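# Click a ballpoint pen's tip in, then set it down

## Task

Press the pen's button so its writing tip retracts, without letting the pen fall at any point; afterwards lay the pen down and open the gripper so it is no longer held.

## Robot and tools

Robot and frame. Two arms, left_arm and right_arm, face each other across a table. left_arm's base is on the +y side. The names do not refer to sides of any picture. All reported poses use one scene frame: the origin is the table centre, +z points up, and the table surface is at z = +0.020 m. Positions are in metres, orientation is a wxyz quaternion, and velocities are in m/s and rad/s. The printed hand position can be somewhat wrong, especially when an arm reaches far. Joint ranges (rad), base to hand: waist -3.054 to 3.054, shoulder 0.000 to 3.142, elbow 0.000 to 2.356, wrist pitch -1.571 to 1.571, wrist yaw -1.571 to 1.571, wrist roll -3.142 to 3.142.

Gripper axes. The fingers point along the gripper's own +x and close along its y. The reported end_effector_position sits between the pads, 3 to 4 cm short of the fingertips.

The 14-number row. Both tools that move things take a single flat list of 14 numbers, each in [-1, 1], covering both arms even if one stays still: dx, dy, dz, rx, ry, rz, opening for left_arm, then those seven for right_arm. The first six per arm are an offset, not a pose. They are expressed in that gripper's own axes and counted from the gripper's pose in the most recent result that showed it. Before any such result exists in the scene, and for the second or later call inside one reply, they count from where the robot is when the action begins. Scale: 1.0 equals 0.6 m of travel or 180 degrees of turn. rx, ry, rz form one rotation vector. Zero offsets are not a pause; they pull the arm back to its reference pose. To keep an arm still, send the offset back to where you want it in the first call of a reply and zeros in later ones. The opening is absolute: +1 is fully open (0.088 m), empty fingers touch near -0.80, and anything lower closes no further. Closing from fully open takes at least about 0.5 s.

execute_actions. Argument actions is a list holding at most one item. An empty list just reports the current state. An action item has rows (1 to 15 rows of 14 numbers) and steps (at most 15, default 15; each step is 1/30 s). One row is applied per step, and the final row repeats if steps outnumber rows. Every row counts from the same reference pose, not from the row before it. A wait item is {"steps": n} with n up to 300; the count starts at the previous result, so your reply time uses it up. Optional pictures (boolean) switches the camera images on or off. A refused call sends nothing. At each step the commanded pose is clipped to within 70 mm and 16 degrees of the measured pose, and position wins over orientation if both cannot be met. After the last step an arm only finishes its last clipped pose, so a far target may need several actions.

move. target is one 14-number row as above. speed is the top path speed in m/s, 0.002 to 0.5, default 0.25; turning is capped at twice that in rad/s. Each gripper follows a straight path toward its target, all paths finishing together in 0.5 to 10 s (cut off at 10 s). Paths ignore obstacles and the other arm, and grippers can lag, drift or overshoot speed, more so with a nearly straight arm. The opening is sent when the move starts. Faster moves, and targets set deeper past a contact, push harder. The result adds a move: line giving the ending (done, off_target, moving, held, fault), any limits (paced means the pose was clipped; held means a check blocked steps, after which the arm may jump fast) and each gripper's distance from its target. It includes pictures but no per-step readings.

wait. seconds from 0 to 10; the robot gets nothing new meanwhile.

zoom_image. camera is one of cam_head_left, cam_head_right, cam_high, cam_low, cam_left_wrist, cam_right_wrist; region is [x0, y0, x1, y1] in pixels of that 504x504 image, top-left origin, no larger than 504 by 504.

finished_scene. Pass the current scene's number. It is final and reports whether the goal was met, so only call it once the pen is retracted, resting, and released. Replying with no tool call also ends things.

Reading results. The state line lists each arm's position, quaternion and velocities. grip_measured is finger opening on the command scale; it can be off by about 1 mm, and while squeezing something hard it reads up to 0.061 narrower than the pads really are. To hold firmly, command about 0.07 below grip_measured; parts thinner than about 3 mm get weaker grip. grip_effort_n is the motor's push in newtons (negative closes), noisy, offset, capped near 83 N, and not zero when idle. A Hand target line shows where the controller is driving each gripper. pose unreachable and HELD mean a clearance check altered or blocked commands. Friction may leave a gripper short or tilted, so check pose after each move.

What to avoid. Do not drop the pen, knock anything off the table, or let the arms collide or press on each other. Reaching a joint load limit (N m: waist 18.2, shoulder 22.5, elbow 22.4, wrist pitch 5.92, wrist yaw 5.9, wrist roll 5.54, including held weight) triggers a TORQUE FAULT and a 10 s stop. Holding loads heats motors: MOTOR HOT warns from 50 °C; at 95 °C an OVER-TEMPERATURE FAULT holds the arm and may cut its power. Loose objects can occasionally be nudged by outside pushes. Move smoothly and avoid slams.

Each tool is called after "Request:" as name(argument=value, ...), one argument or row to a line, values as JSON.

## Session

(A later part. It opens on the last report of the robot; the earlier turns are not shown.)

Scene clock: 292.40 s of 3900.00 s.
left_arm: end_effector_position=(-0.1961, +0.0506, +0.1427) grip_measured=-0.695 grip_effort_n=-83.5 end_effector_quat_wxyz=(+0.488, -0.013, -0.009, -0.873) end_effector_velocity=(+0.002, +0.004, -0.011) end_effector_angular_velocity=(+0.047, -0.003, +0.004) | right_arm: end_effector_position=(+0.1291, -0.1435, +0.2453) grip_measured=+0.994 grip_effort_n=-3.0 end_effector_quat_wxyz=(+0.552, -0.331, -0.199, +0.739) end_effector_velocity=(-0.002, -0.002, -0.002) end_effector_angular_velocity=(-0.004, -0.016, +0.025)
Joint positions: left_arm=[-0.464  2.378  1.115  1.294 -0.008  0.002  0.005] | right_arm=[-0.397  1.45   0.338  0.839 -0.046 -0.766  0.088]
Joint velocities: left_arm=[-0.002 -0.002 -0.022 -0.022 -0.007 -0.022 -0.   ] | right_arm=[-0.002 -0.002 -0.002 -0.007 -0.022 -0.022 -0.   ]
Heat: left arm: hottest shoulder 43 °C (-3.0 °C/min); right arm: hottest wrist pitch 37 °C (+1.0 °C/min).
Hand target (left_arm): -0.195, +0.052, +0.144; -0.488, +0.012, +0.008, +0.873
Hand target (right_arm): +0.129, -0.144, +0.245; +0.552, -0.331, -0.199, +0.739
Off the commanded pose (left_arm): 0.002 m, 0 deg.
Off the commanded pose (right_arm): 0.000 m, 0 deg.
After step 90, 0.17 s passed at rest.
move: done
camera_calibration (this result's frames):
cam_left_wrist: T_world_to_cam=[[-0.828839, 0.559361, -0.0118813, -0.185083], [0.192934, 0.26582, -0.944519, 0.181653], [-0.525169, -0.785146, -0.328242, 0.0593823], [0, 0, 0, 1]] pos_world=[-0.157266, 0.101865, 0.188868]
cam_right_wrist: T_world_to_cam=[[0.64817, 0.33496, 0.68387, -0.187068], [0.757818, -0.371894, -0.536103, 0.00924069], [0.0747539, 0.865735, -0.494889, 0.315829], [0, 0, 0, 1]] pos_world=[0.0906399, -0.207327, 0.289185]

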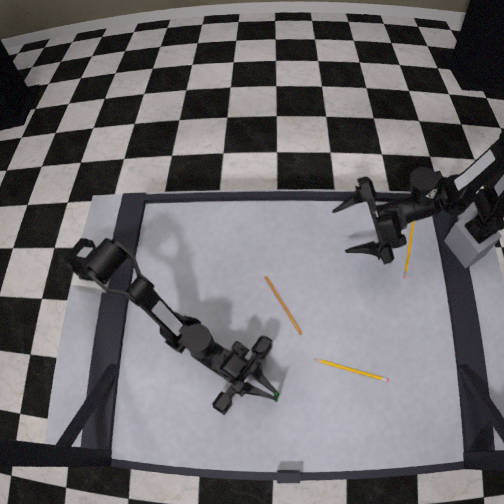

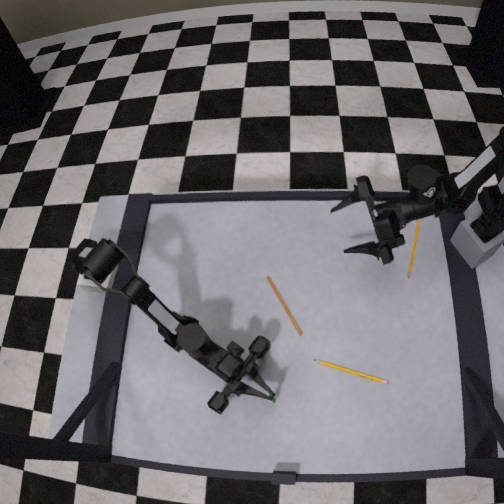

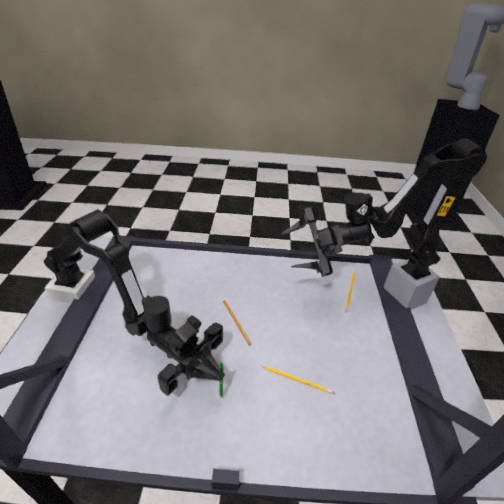

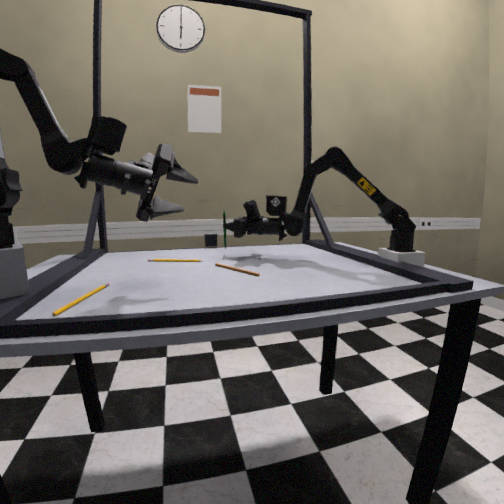

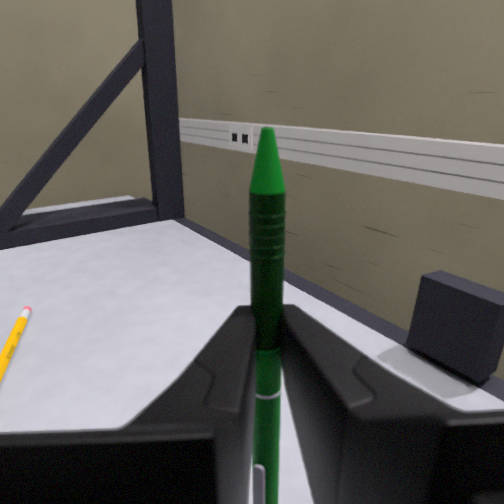

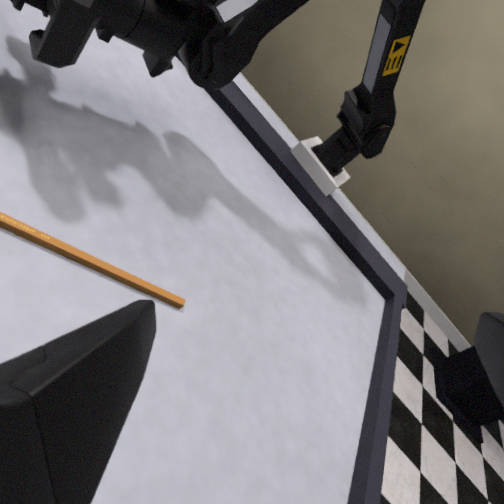

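Request:
move(
  target=[-0.1, 0.0, 0.017, 0, 0.2778, 0, -0.77, 0, 0, 0, 0, 0, 0, 1.0],
  speed=0.45,
)

Request:
move(
  target=[0.019, 0.0, -0.1488, 0, 0.2233, 0, -0.77, 0, 0, 0, 0, 0, 0, 1.0],
  speed=0.4,
)

Request:
zoom_image(
  camera="cam_low",
  region=[240, 210, 300, 270],
)

Scene clock: 308.03 s of 3900.00 s.
left_arm: end_effector_position=(-0.1634, +0.1042, +0.1490) grip_measured=-0.695 grip_effort_n=-83.5 end_effector_quat_wxyz=(+0.442, +0.360, +0.197, -0.797) end_effector_velocity=(+0.005, +0.003, -0.003) end_effector_angular_velocity=(+0.021, -0.027, +0.018) | right_arm: end_effector_position=(+0.1291, -0.1435, +0.2453) grip_measured=+0.994 grip_effort_n=-3.0 end_effector_quat_wxyz=(+0.552, -0.331, -0.199, +0.739) end_effector_velocity=(-0.000, -0.000, +0.001) end_effector_angular_velocity=(+0.013, -0.032, +0.014)
Joint positions: left_arm=[-0.464  1.965  1.317 -0.199 -0.003  0.002  0.005] | right_arm=[-0.397  1.45   0.338  0.839 -0.046 -0.766  0.088]
Joint velocities: left_arm=[-0.002 -0.002  0.002 -0.037 -0.022 -0.007 -0.   ] | right_arm=[-0.002 -0.002 -0.002  0.007 -0.007 -0.037 -0.   ]
Heat: left arm: hottest shoulder 47 °C (+0.0 °C/min); right arm: hottest wrist pitch 37 °C (+1.0 °C/min).
Hand target (left_arm): -0.164, +0.102, +0.152; -0.442, -0.358, -0.198, +0.798
Hand target (right_arm): +0.129, -0.144, +0.245; +0.552, -0.331, -0.199, +0.739
Off the commanded pose (left_arm): 0.003 m, 1 deg.
Off the commanded pose (right_arm): 0.000 m, 0 deg.
After step 90, 11.10 s passed at rest.
move: done
camera_calibration (this result's frames):
cam_left_wrist: T_world_to_cam=[[-0.828314, 0.559833, 0.0219651, -0.192904], [0.517843, 0.779974, -0.351398, 0.0782267], [-0.213856, -0.279693, -0.935969, 0.209494], [0, 0, 0, 1]] pos_world=[-0.155493, 0.105573, 0.227806]
cam_right_wrist: T_world_to_cam=[[0.64817, 0.33496, 0.68387, -0.187068], [0.757818, -0.371894, -0.536103, 0.00924069], [0.0747539, 0.865735, -0.494889, 0.315829], [0, 0, 0, 1]] pos_world=[0.0906399, -0.207327, 0.289185]

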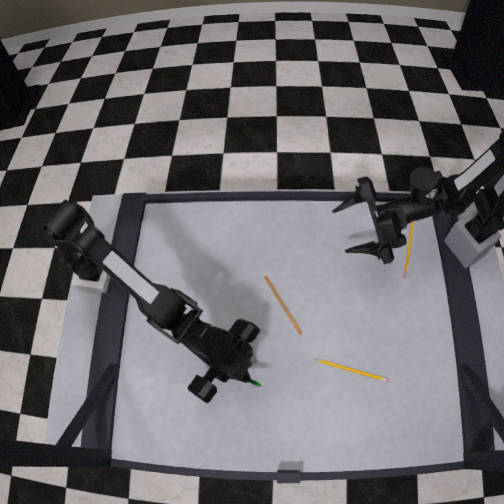

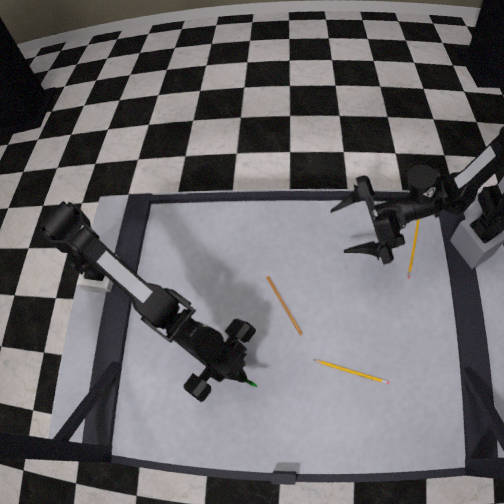

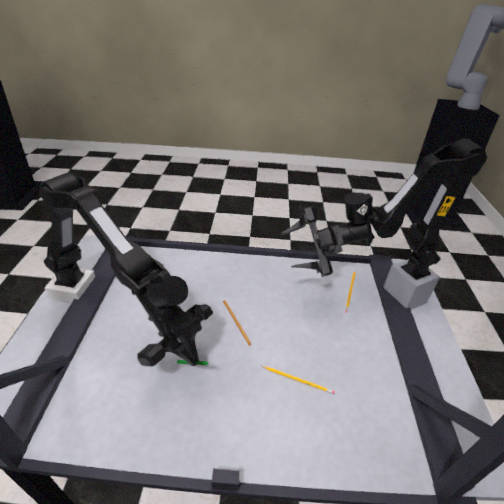

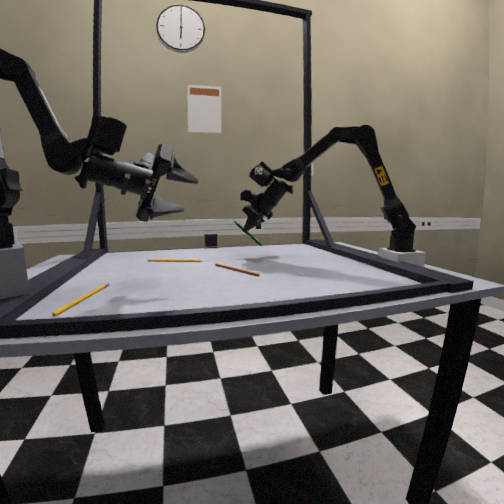

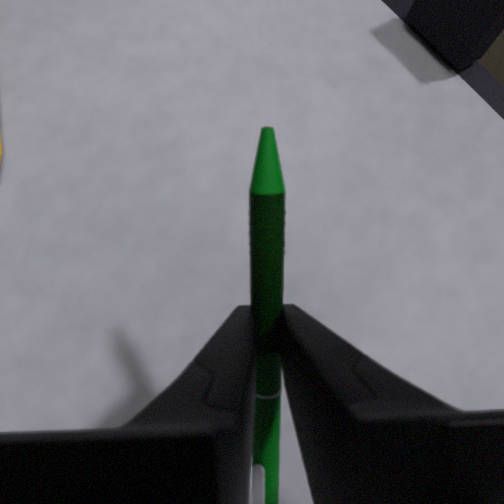

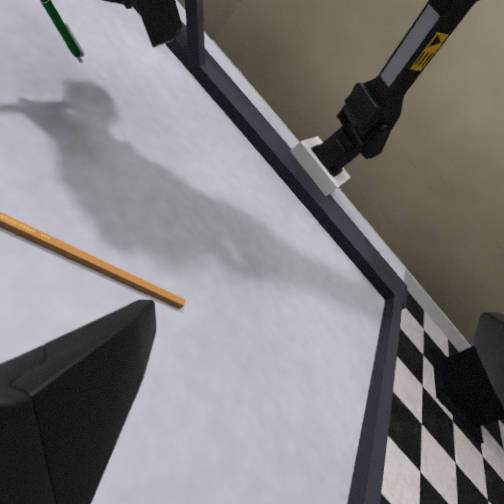

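Scene clock: 309.53 s of 3900.00 s.
left_arm: end_effector_position=(-0.1315, +0.1554, +0.0849) grip_measured=-0.695 grip_effort_n=-83.5 end_effector_quat_wxyz=(+0.347, +0.610, +0.336, -0.629) end_effector_velocity=(+0.003, +0.008, +0.000) end_effector_angular_velocity=(+0.035, -0.013, +0.005) | right_arm: end_effector_position=(+0.1291, -0.1435, +0.2453) grip_measured=+0.994 grip_effort_n=-3.0 end_effector_quat_wxyz=(+0.552, -0.331, -0.199, +0.739) end_effector_velocity=(-0.000, -0.001, -0.002) end_effector_angular_velocity=(-0.009, +0.008, +0.003)
Joint positions: left_arm=[-0.464  2.26   1.741 -1.021 -0.001  0.002  0.005] | right_arm=[-0.397  1.45   0.338  0.839 -0.046 -0.766  0.088]
Joint velocities: left_arm=[-0.002 -0.002 -0.002 -0.037  0.007 -0.007 -0.   ] | right_arm=[-0.002 -0.002 -0.002 -0.007 -0.007  0.007 -0.   ]
Heat: left arm: hottest shoulder 47 °C (+0.0 °C/min); right arm: hottest wrist pitch 37 °C (+1.0 °C/min).
Hand target (left_arm): -0.132, +0.155, +0.081; +0.345, +0.612, +0.338, -0.626
Hand target (right_arm): +0.129, -0.144, +0.245; +0.552, -0.331, -0.199, +0.739
Off the commanded pose (left_arm): 0.004 m, 1 deg.
Off the commanded pose (right_arm): 0.000 m, 0 deg.
move: done
camera_calibration (this result's frames):
cam_left_wrist: T_world_to_cam=[[-0.839848, 0.54134, 0.0400757, -0.193949], [0.522918, 0.787038, 0.327303, -0.0587686], [0.145641, 0.295841, -0.944069, 0.129149], [0, 0, 0, 1]] pos_world=[-0.150966, 0.113038, 0.148933]
cam_right_wrist: T_world_to_cam=[[0.64817, 0.33496, 0.68387, -0.187068], [0.757818, -0.371894, -0.536103, 0.00924069], [0.0747539, 0.865735, -0.494889, 0.315829], [0, 0, 0, 1]] pos_world=[0.0906399, -0.207327, 0.289185]

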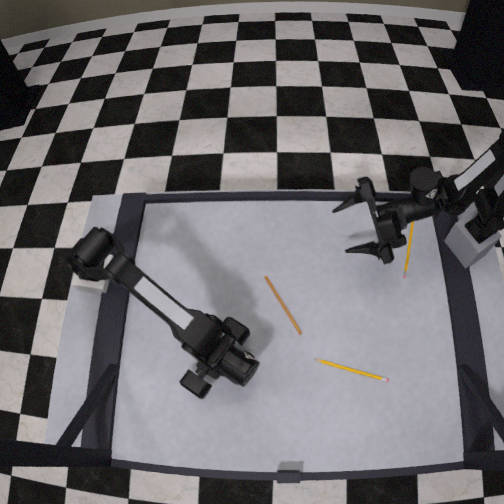

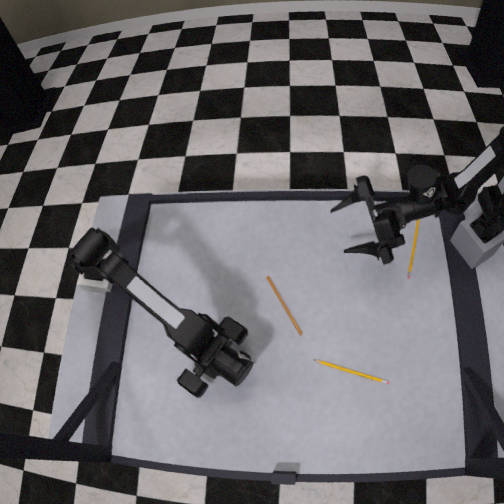

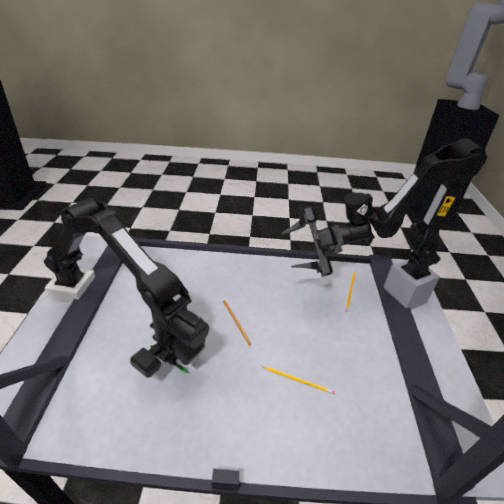

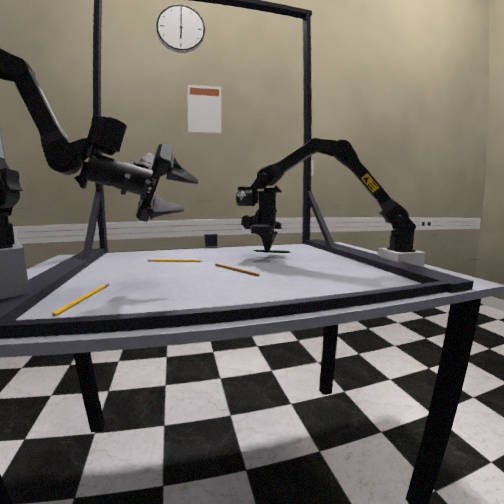

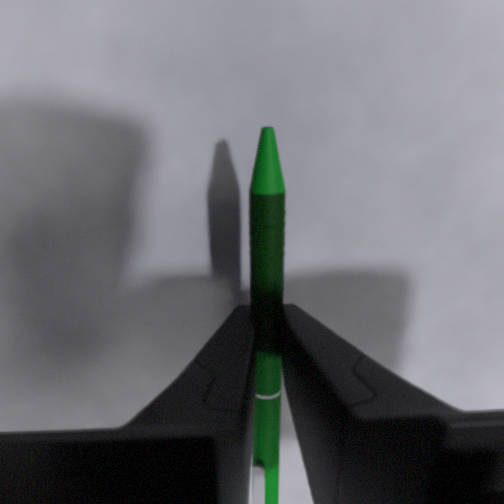

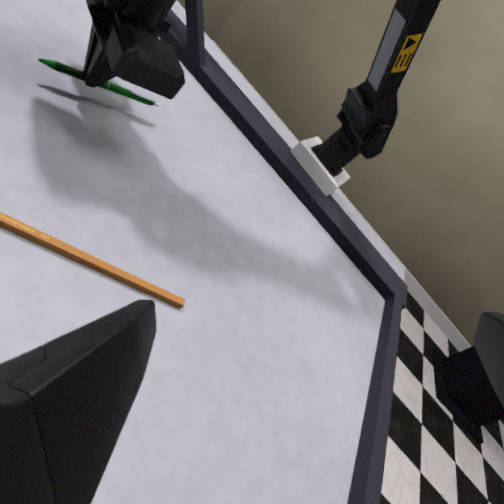

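Region (240, 210, 300, 270) of cam_low's 504x504 image, scaled by 8.400, with more detail than that image has.

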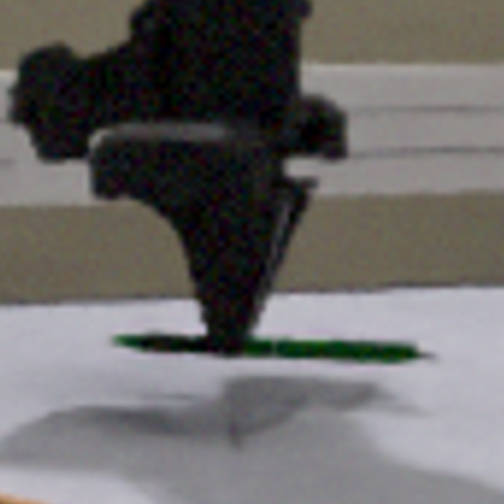

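Request:
move(
  target=[0.0425, 0.0, -0.003, 0, 0.007, 0, -0.77, 0, 0, 0, 0, 0, 0, 1.0],
  speed=0.04,
)

Request:
execute_actions(
  actions=[
    {"rows": [[0,0,0,0,0,0,-0.70,0,0,0,0,0,0,1],[0,0,0,0,0,0,-0.66,0,0,0,0,0,0,1],[0,0,0,0,0,0,-0.63,0,0,0,0,0,0,1],[0,0,0,0,0,0,-0.60,0,0,0,0,0,0,1],[0,0,0,0,0,0,-0.56,0,0,0,0,0,0,1],[0,0,0,0,0,0,-0.51,0,0,0,0,0,0,1],[0,0,0,0,0,0,-0.45,0,0,0,0,0,0,1],[0,0,0,0,0,0,-0.38,0,0,0,0,0,0,1],[0,0,0,0,0,0,-0.30,0,0,0,0,0,0,1]], "steps": 11},
  ],
  pictures=false,
)

Request:
move(
  target=[-0.1, 0.0, 0, 0, 0, 0, -0.1, 0, 0, 0, 0, 0, 0, 1.0],
  speed=0.15,
)

Scene clock: 320.83 s of 3900.00 s.
left_arm: end_effector_position=(-0.1332, +0.1527, +0.0685) grip_measured=-0.695 grip_effort_n=-83.5 end_effector_quat_wxyz=(+0.347, +0.609, +0.335, -0.629) end_effector_velocity=(+0.001, +0.002, +0.000) end_effector_angular_velocity=(+0.002, -0.010, +0.005) | right_arm: end_effector_position=(+0.1291, -0.1435, +0.2453) grip_measured=+0.994 grip_effort_n=-3.0 end_effector_quat_wxyz=(+0.552, -0.331, -0.199, +0.739) end_effector_velocity=(+0.002, -0.001, -0.002) end_effector_angular_velocity=(-0.006, -0.006, +0.002)
Joint positions: left_arm=[-0.464  2.291  1.726 -0.973 -0.001  0.002  0.005] | right_arm=[-0.397  1.45   0.338  0.839 -0.046 -0.766  0.088]
Joint velocities: left_arm=[-0.002 -0.002 -0.002 -0.007 -0.007 -0.007 -0.   ] | right_arm=[-0.007 -0.002 -0.002 -0.007 -0.007 -0.007  0.   ]
Heat: left arm: hottest shoulder 46 °C (+0.0 °C/min); right arm: hottest wrist pitch 37 °C (+0.0 °C/min).
Hand target (left_arm): -0.131, +0.156, +0.060; +0.343, +0.617, +0.339, -0.622
Hand target (right_arm): +0.129, -0.144, +0.245; +0.552, -0.331, -0.199, +0.739
Off the commanded pose (left_arm): 0.010 m, 1 deg.
Off the commanded pose (right_arm): 0.000 m, 0 deg.
After step 90, 7.40 s passed at rest.
move: off_target (left_arm)
camera_calibration (this result's frames):
cam_left_wrist: T_world_to_cam=[[-0.839816, 0.541392, 0.0400571, -0.193258], [0.523183, 0.78746, 0.325862, -0.0504181], [0.144875, 0.294621, -0.944568, 0.114807], [0, 0, 0, 1]] pos_world=[-0.152555, 0.110506, 0.132614]
cam_right_wrist: T_world_to_cam=[[0.64817, 0.33496, 0.68387, -0.187068], [0.757818, -0.371894, -0.536103, 0.00924069], [0.0747539, 0.865735, -0.494889, 0.315829], [0, 0, 0, 1]] pos_world=[0.0906399, -0.207327, 0.289185]

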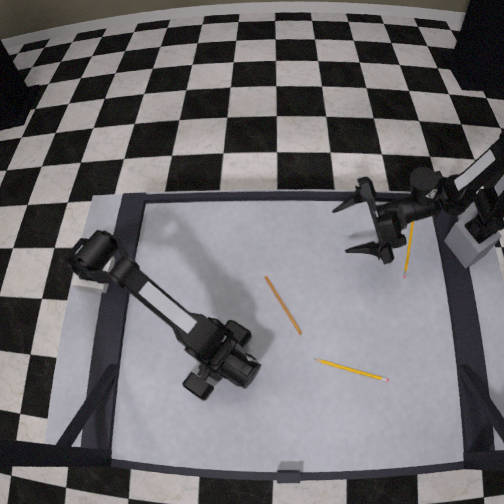

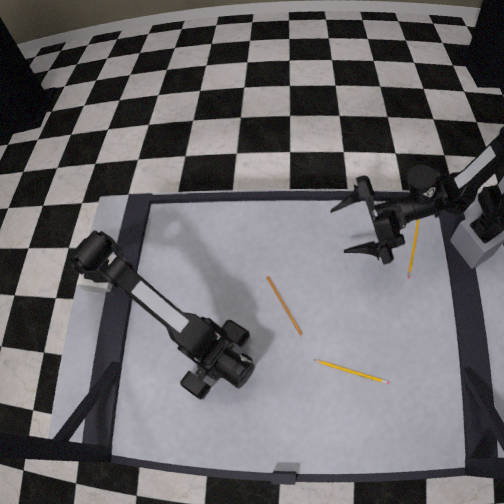

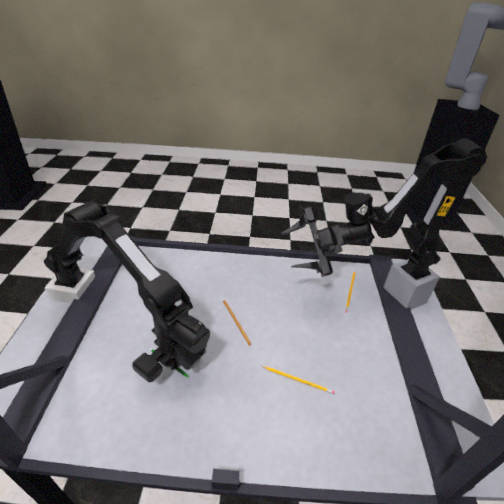

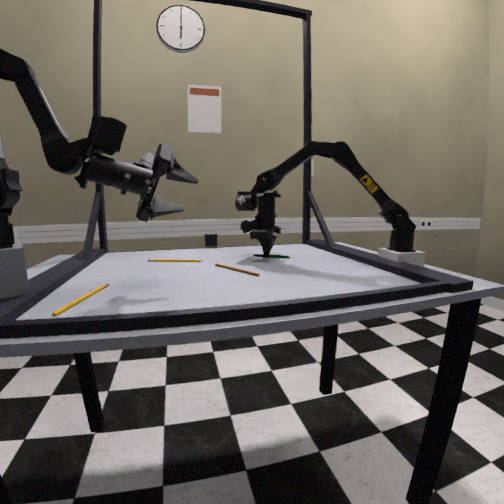

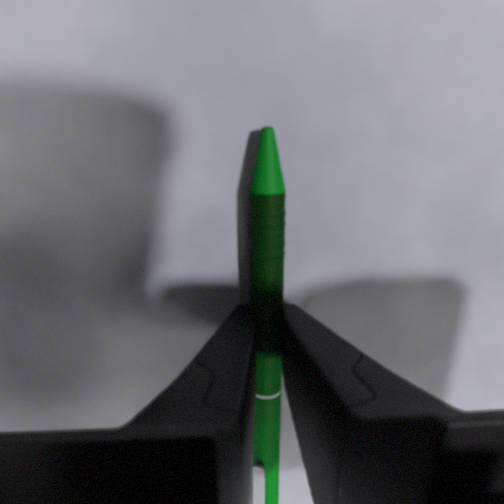

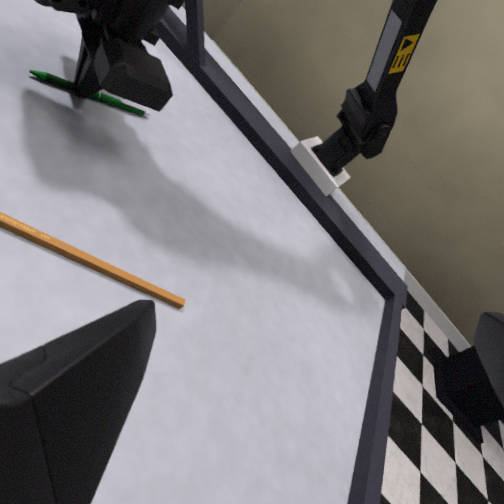

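Scene clock: 321.20 s of 3900.00 s.
left_arm: end_effector_position=(-0.1332, +0.1527, +0.0685) grip_measured=-0.375 grip_effort_n=10.9 end_effector_quat_wxyz=(+0.347, +0.609, +0.335, -0.629) end_effector_velocity=(+0.005, +0.003, +0.000) end_effector_angular_velocity=(+0.007, -0.030, +0.006) | right_arm: end_effector_position=(+0.1291, -0.1435, +0.2453) grip_measured=+0.994 grip_effort_n=-3.0 end_effector_quat_wxyz=(+0.552, -0.331, -0.199, +0.739) end_effector_velocity=(+0.002, +0.000, +0.003) end_effector_angular_velocity=(+0.011, +0.007, -0.011)
Joint positions: left_arm=[-0.464  2.291  1.726 -0.973 -0.001  0.002  0.021] | right_arm=[-0.397  1.45   0.338  0.839 -0.046 -0.766  0.088]
Joint velocities: left_arm=[-0.002 -0.002 -0.002 -0.022 -0.022 -0.007  0.041] | right_arm=[-0.002 -0.007 -0.002  0.007  0.007  0.007 -0.   ]
Heat: left arm: hottest shoulder 46 °C (+0.0 °C/min); right arm: hottest wrist pitch 37 °C (+0.0 °C/min).
Hand target (left_arm): -0.133, +0.153, +0.069; +0.347, +0.609, +0.335, -0.629
Hand target (right_arm): +0.129, -0.144, +0.245; +0.552, -0.331, -0.199, +0.739
Off the commanded pose (left_arm): 0.000 m, 0 deg.
Off the commanded pose (right_arm): 0.000 m, 0 deg.
Steps of this call (steps 1 to 11: all 11 steps of this action). Readings (end_effector_position):
1: left_arm (-0.1332, +0.1527, +0.0685) | right_arm (+0.1291, -0.1435, +0.2453)
2: left_arm (-0.1332, +0.1527, +0.0685) | right_arm (+0.1291, -0.1435, +0.2453)
4: left_arm (-0.1332, +0.1527, +0.0685) | right_arm (+0.1291, -0.1435, +0.2453)
8: left_arm (-0.1332, +0.1527, +0.0685) | right_arm (+0.1291, -0.1435, +0.2453)
11: the state above

Scene clock: 322.43 s of 3900.00 s.
left_arm: end_effector_position=(-0.1314, +0.1556, +0.1256) grip_measured=-0.103 grip_effort_n=10.5 end_effector_quat_wxyz=(+0.346, +0.611, +0.336, -0.627) end_effector_velocity=(+0.004, +0.002, +0.004) end_effector_angular_velocity=(+0.007, -0.013, +0.010) | right_arm: end_effector_position=(+0.1291, -0.1435, +0.2453) grip_measured=+0.994 grip_effort_n=-3.0 end_effector_quat_wxyz=(+0.552, -0.331, -0.199, +0.739) end_effector_velocity=(+0.002, +0.000, +0.001) end_effector_angular_velocity=(+0.009, -0.008, -0.008)
Joint positions: left_arm=[-0.464  2.228  1.852 -1.169 -0.001  0.002  0.034] | right_arm=[-0.397  1.45   0.338  0.839 -0.046 -0.766  0.088]
Joint velocities: left_arm=[ 0.002 -0.007  0.002 -0.022 -0.007 -0.007  0.   ] | right_arm=[-0.002 -0.002 -0.002  0.007  0.007 -0.007 -0.   ]
Heat: left arm: hottest shoulder 47 °C (+2.0 °C/min); right arm: hottest wrist pitch 37 °C (+0.0 °C/min).
Hand target (left_arm): -0.132, +0.155, +0.129; +0.347, +0.609, +0.335, -0.629
Hand target (right_arm): +0.129, -0.144, +0.245; +0.552, -0.331, -0.199, +0.739
Off the commanded pose (left_arm): 0.003 m, 0 deg.
Off the commanded pose (right_arm): 0.000 m, 0 deg.
move: done
camera_calibration (this result's frames):
cam_left_wrist: T_world_to_cam=[[-0.839954, 0.541171, 0.0401352, -0.195579], [0.522049, 0.785653, 0.331984, -0.0729001], [0.148128, 0.299804, -0.942431, 0.166947], [0, 0, 0, 1]] pos_world=[-0.150949, 0.113065, 0.189387]
cam_right_wrist: T_world_to_cam=[[0.64817, 0.33496, 0.68387, -0.187068], [0.757818, -0.371894, -0.536103, 0.00924069], [0.0747539, 0.865735, -0.494889, 0.315829], [0, 0, 0, 1]] pos_world=[0.0906399, -0.207327, 0.289185]

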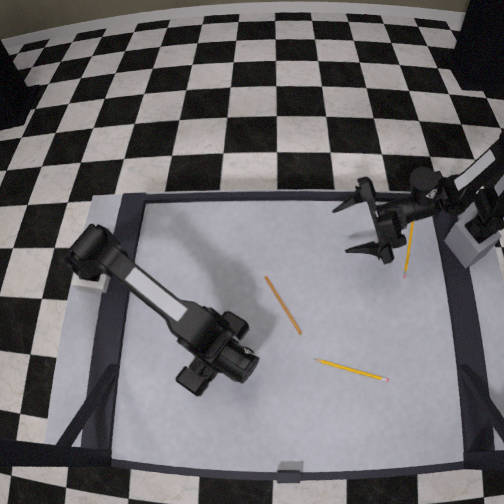

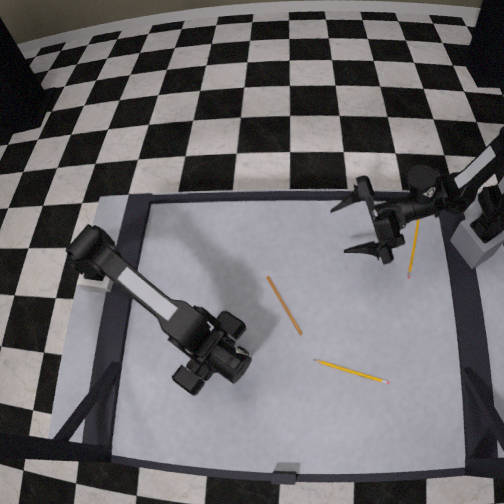

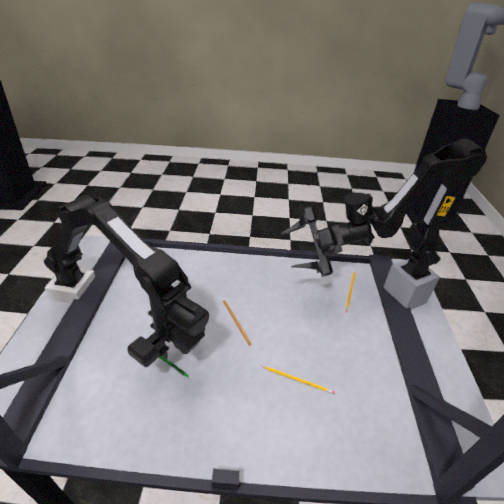

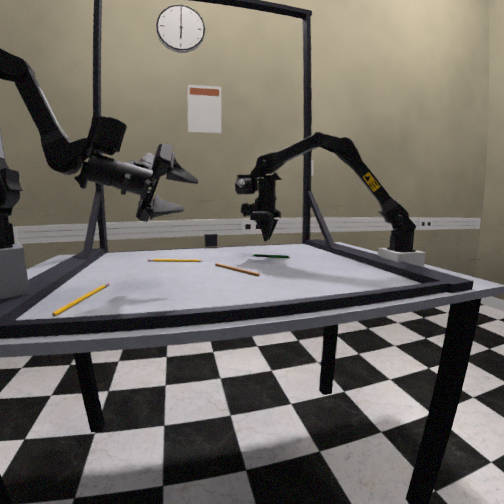

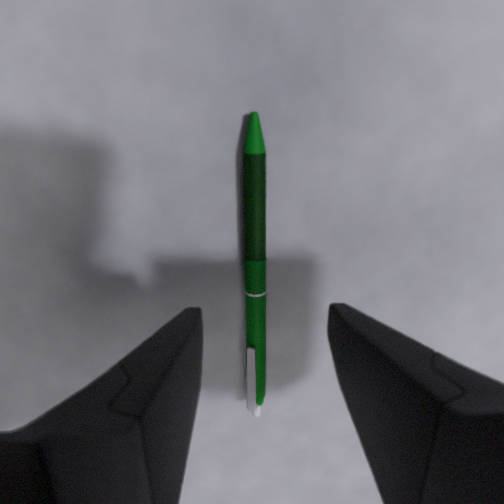

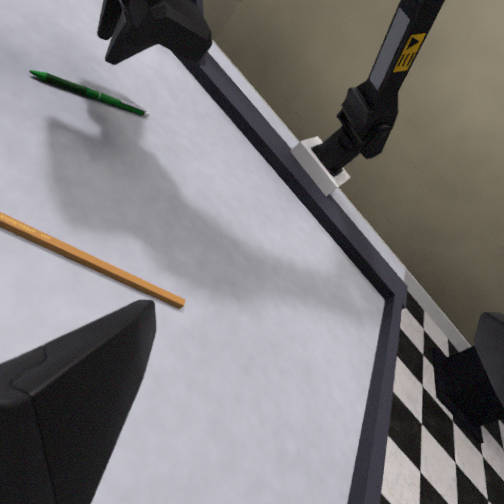

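Request:
zoom_image(
  camera="cam_left_wrist",
  region=[215, 85, 295, 165],
)

Region (215, 85, 295, 165) of cam_left_wrist's 504x504 image, scaled by 6.300, with more detail than that image has.

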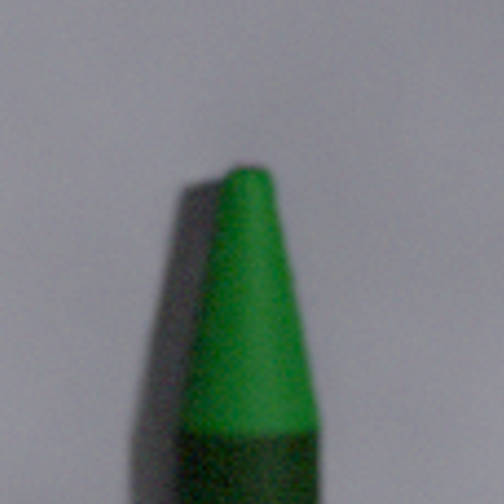

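The tip is retracted, and the pen is lying on the table with the gripper released.

Request:
finished_scene(
  scene=1,
)

The scene is finished: the task was done.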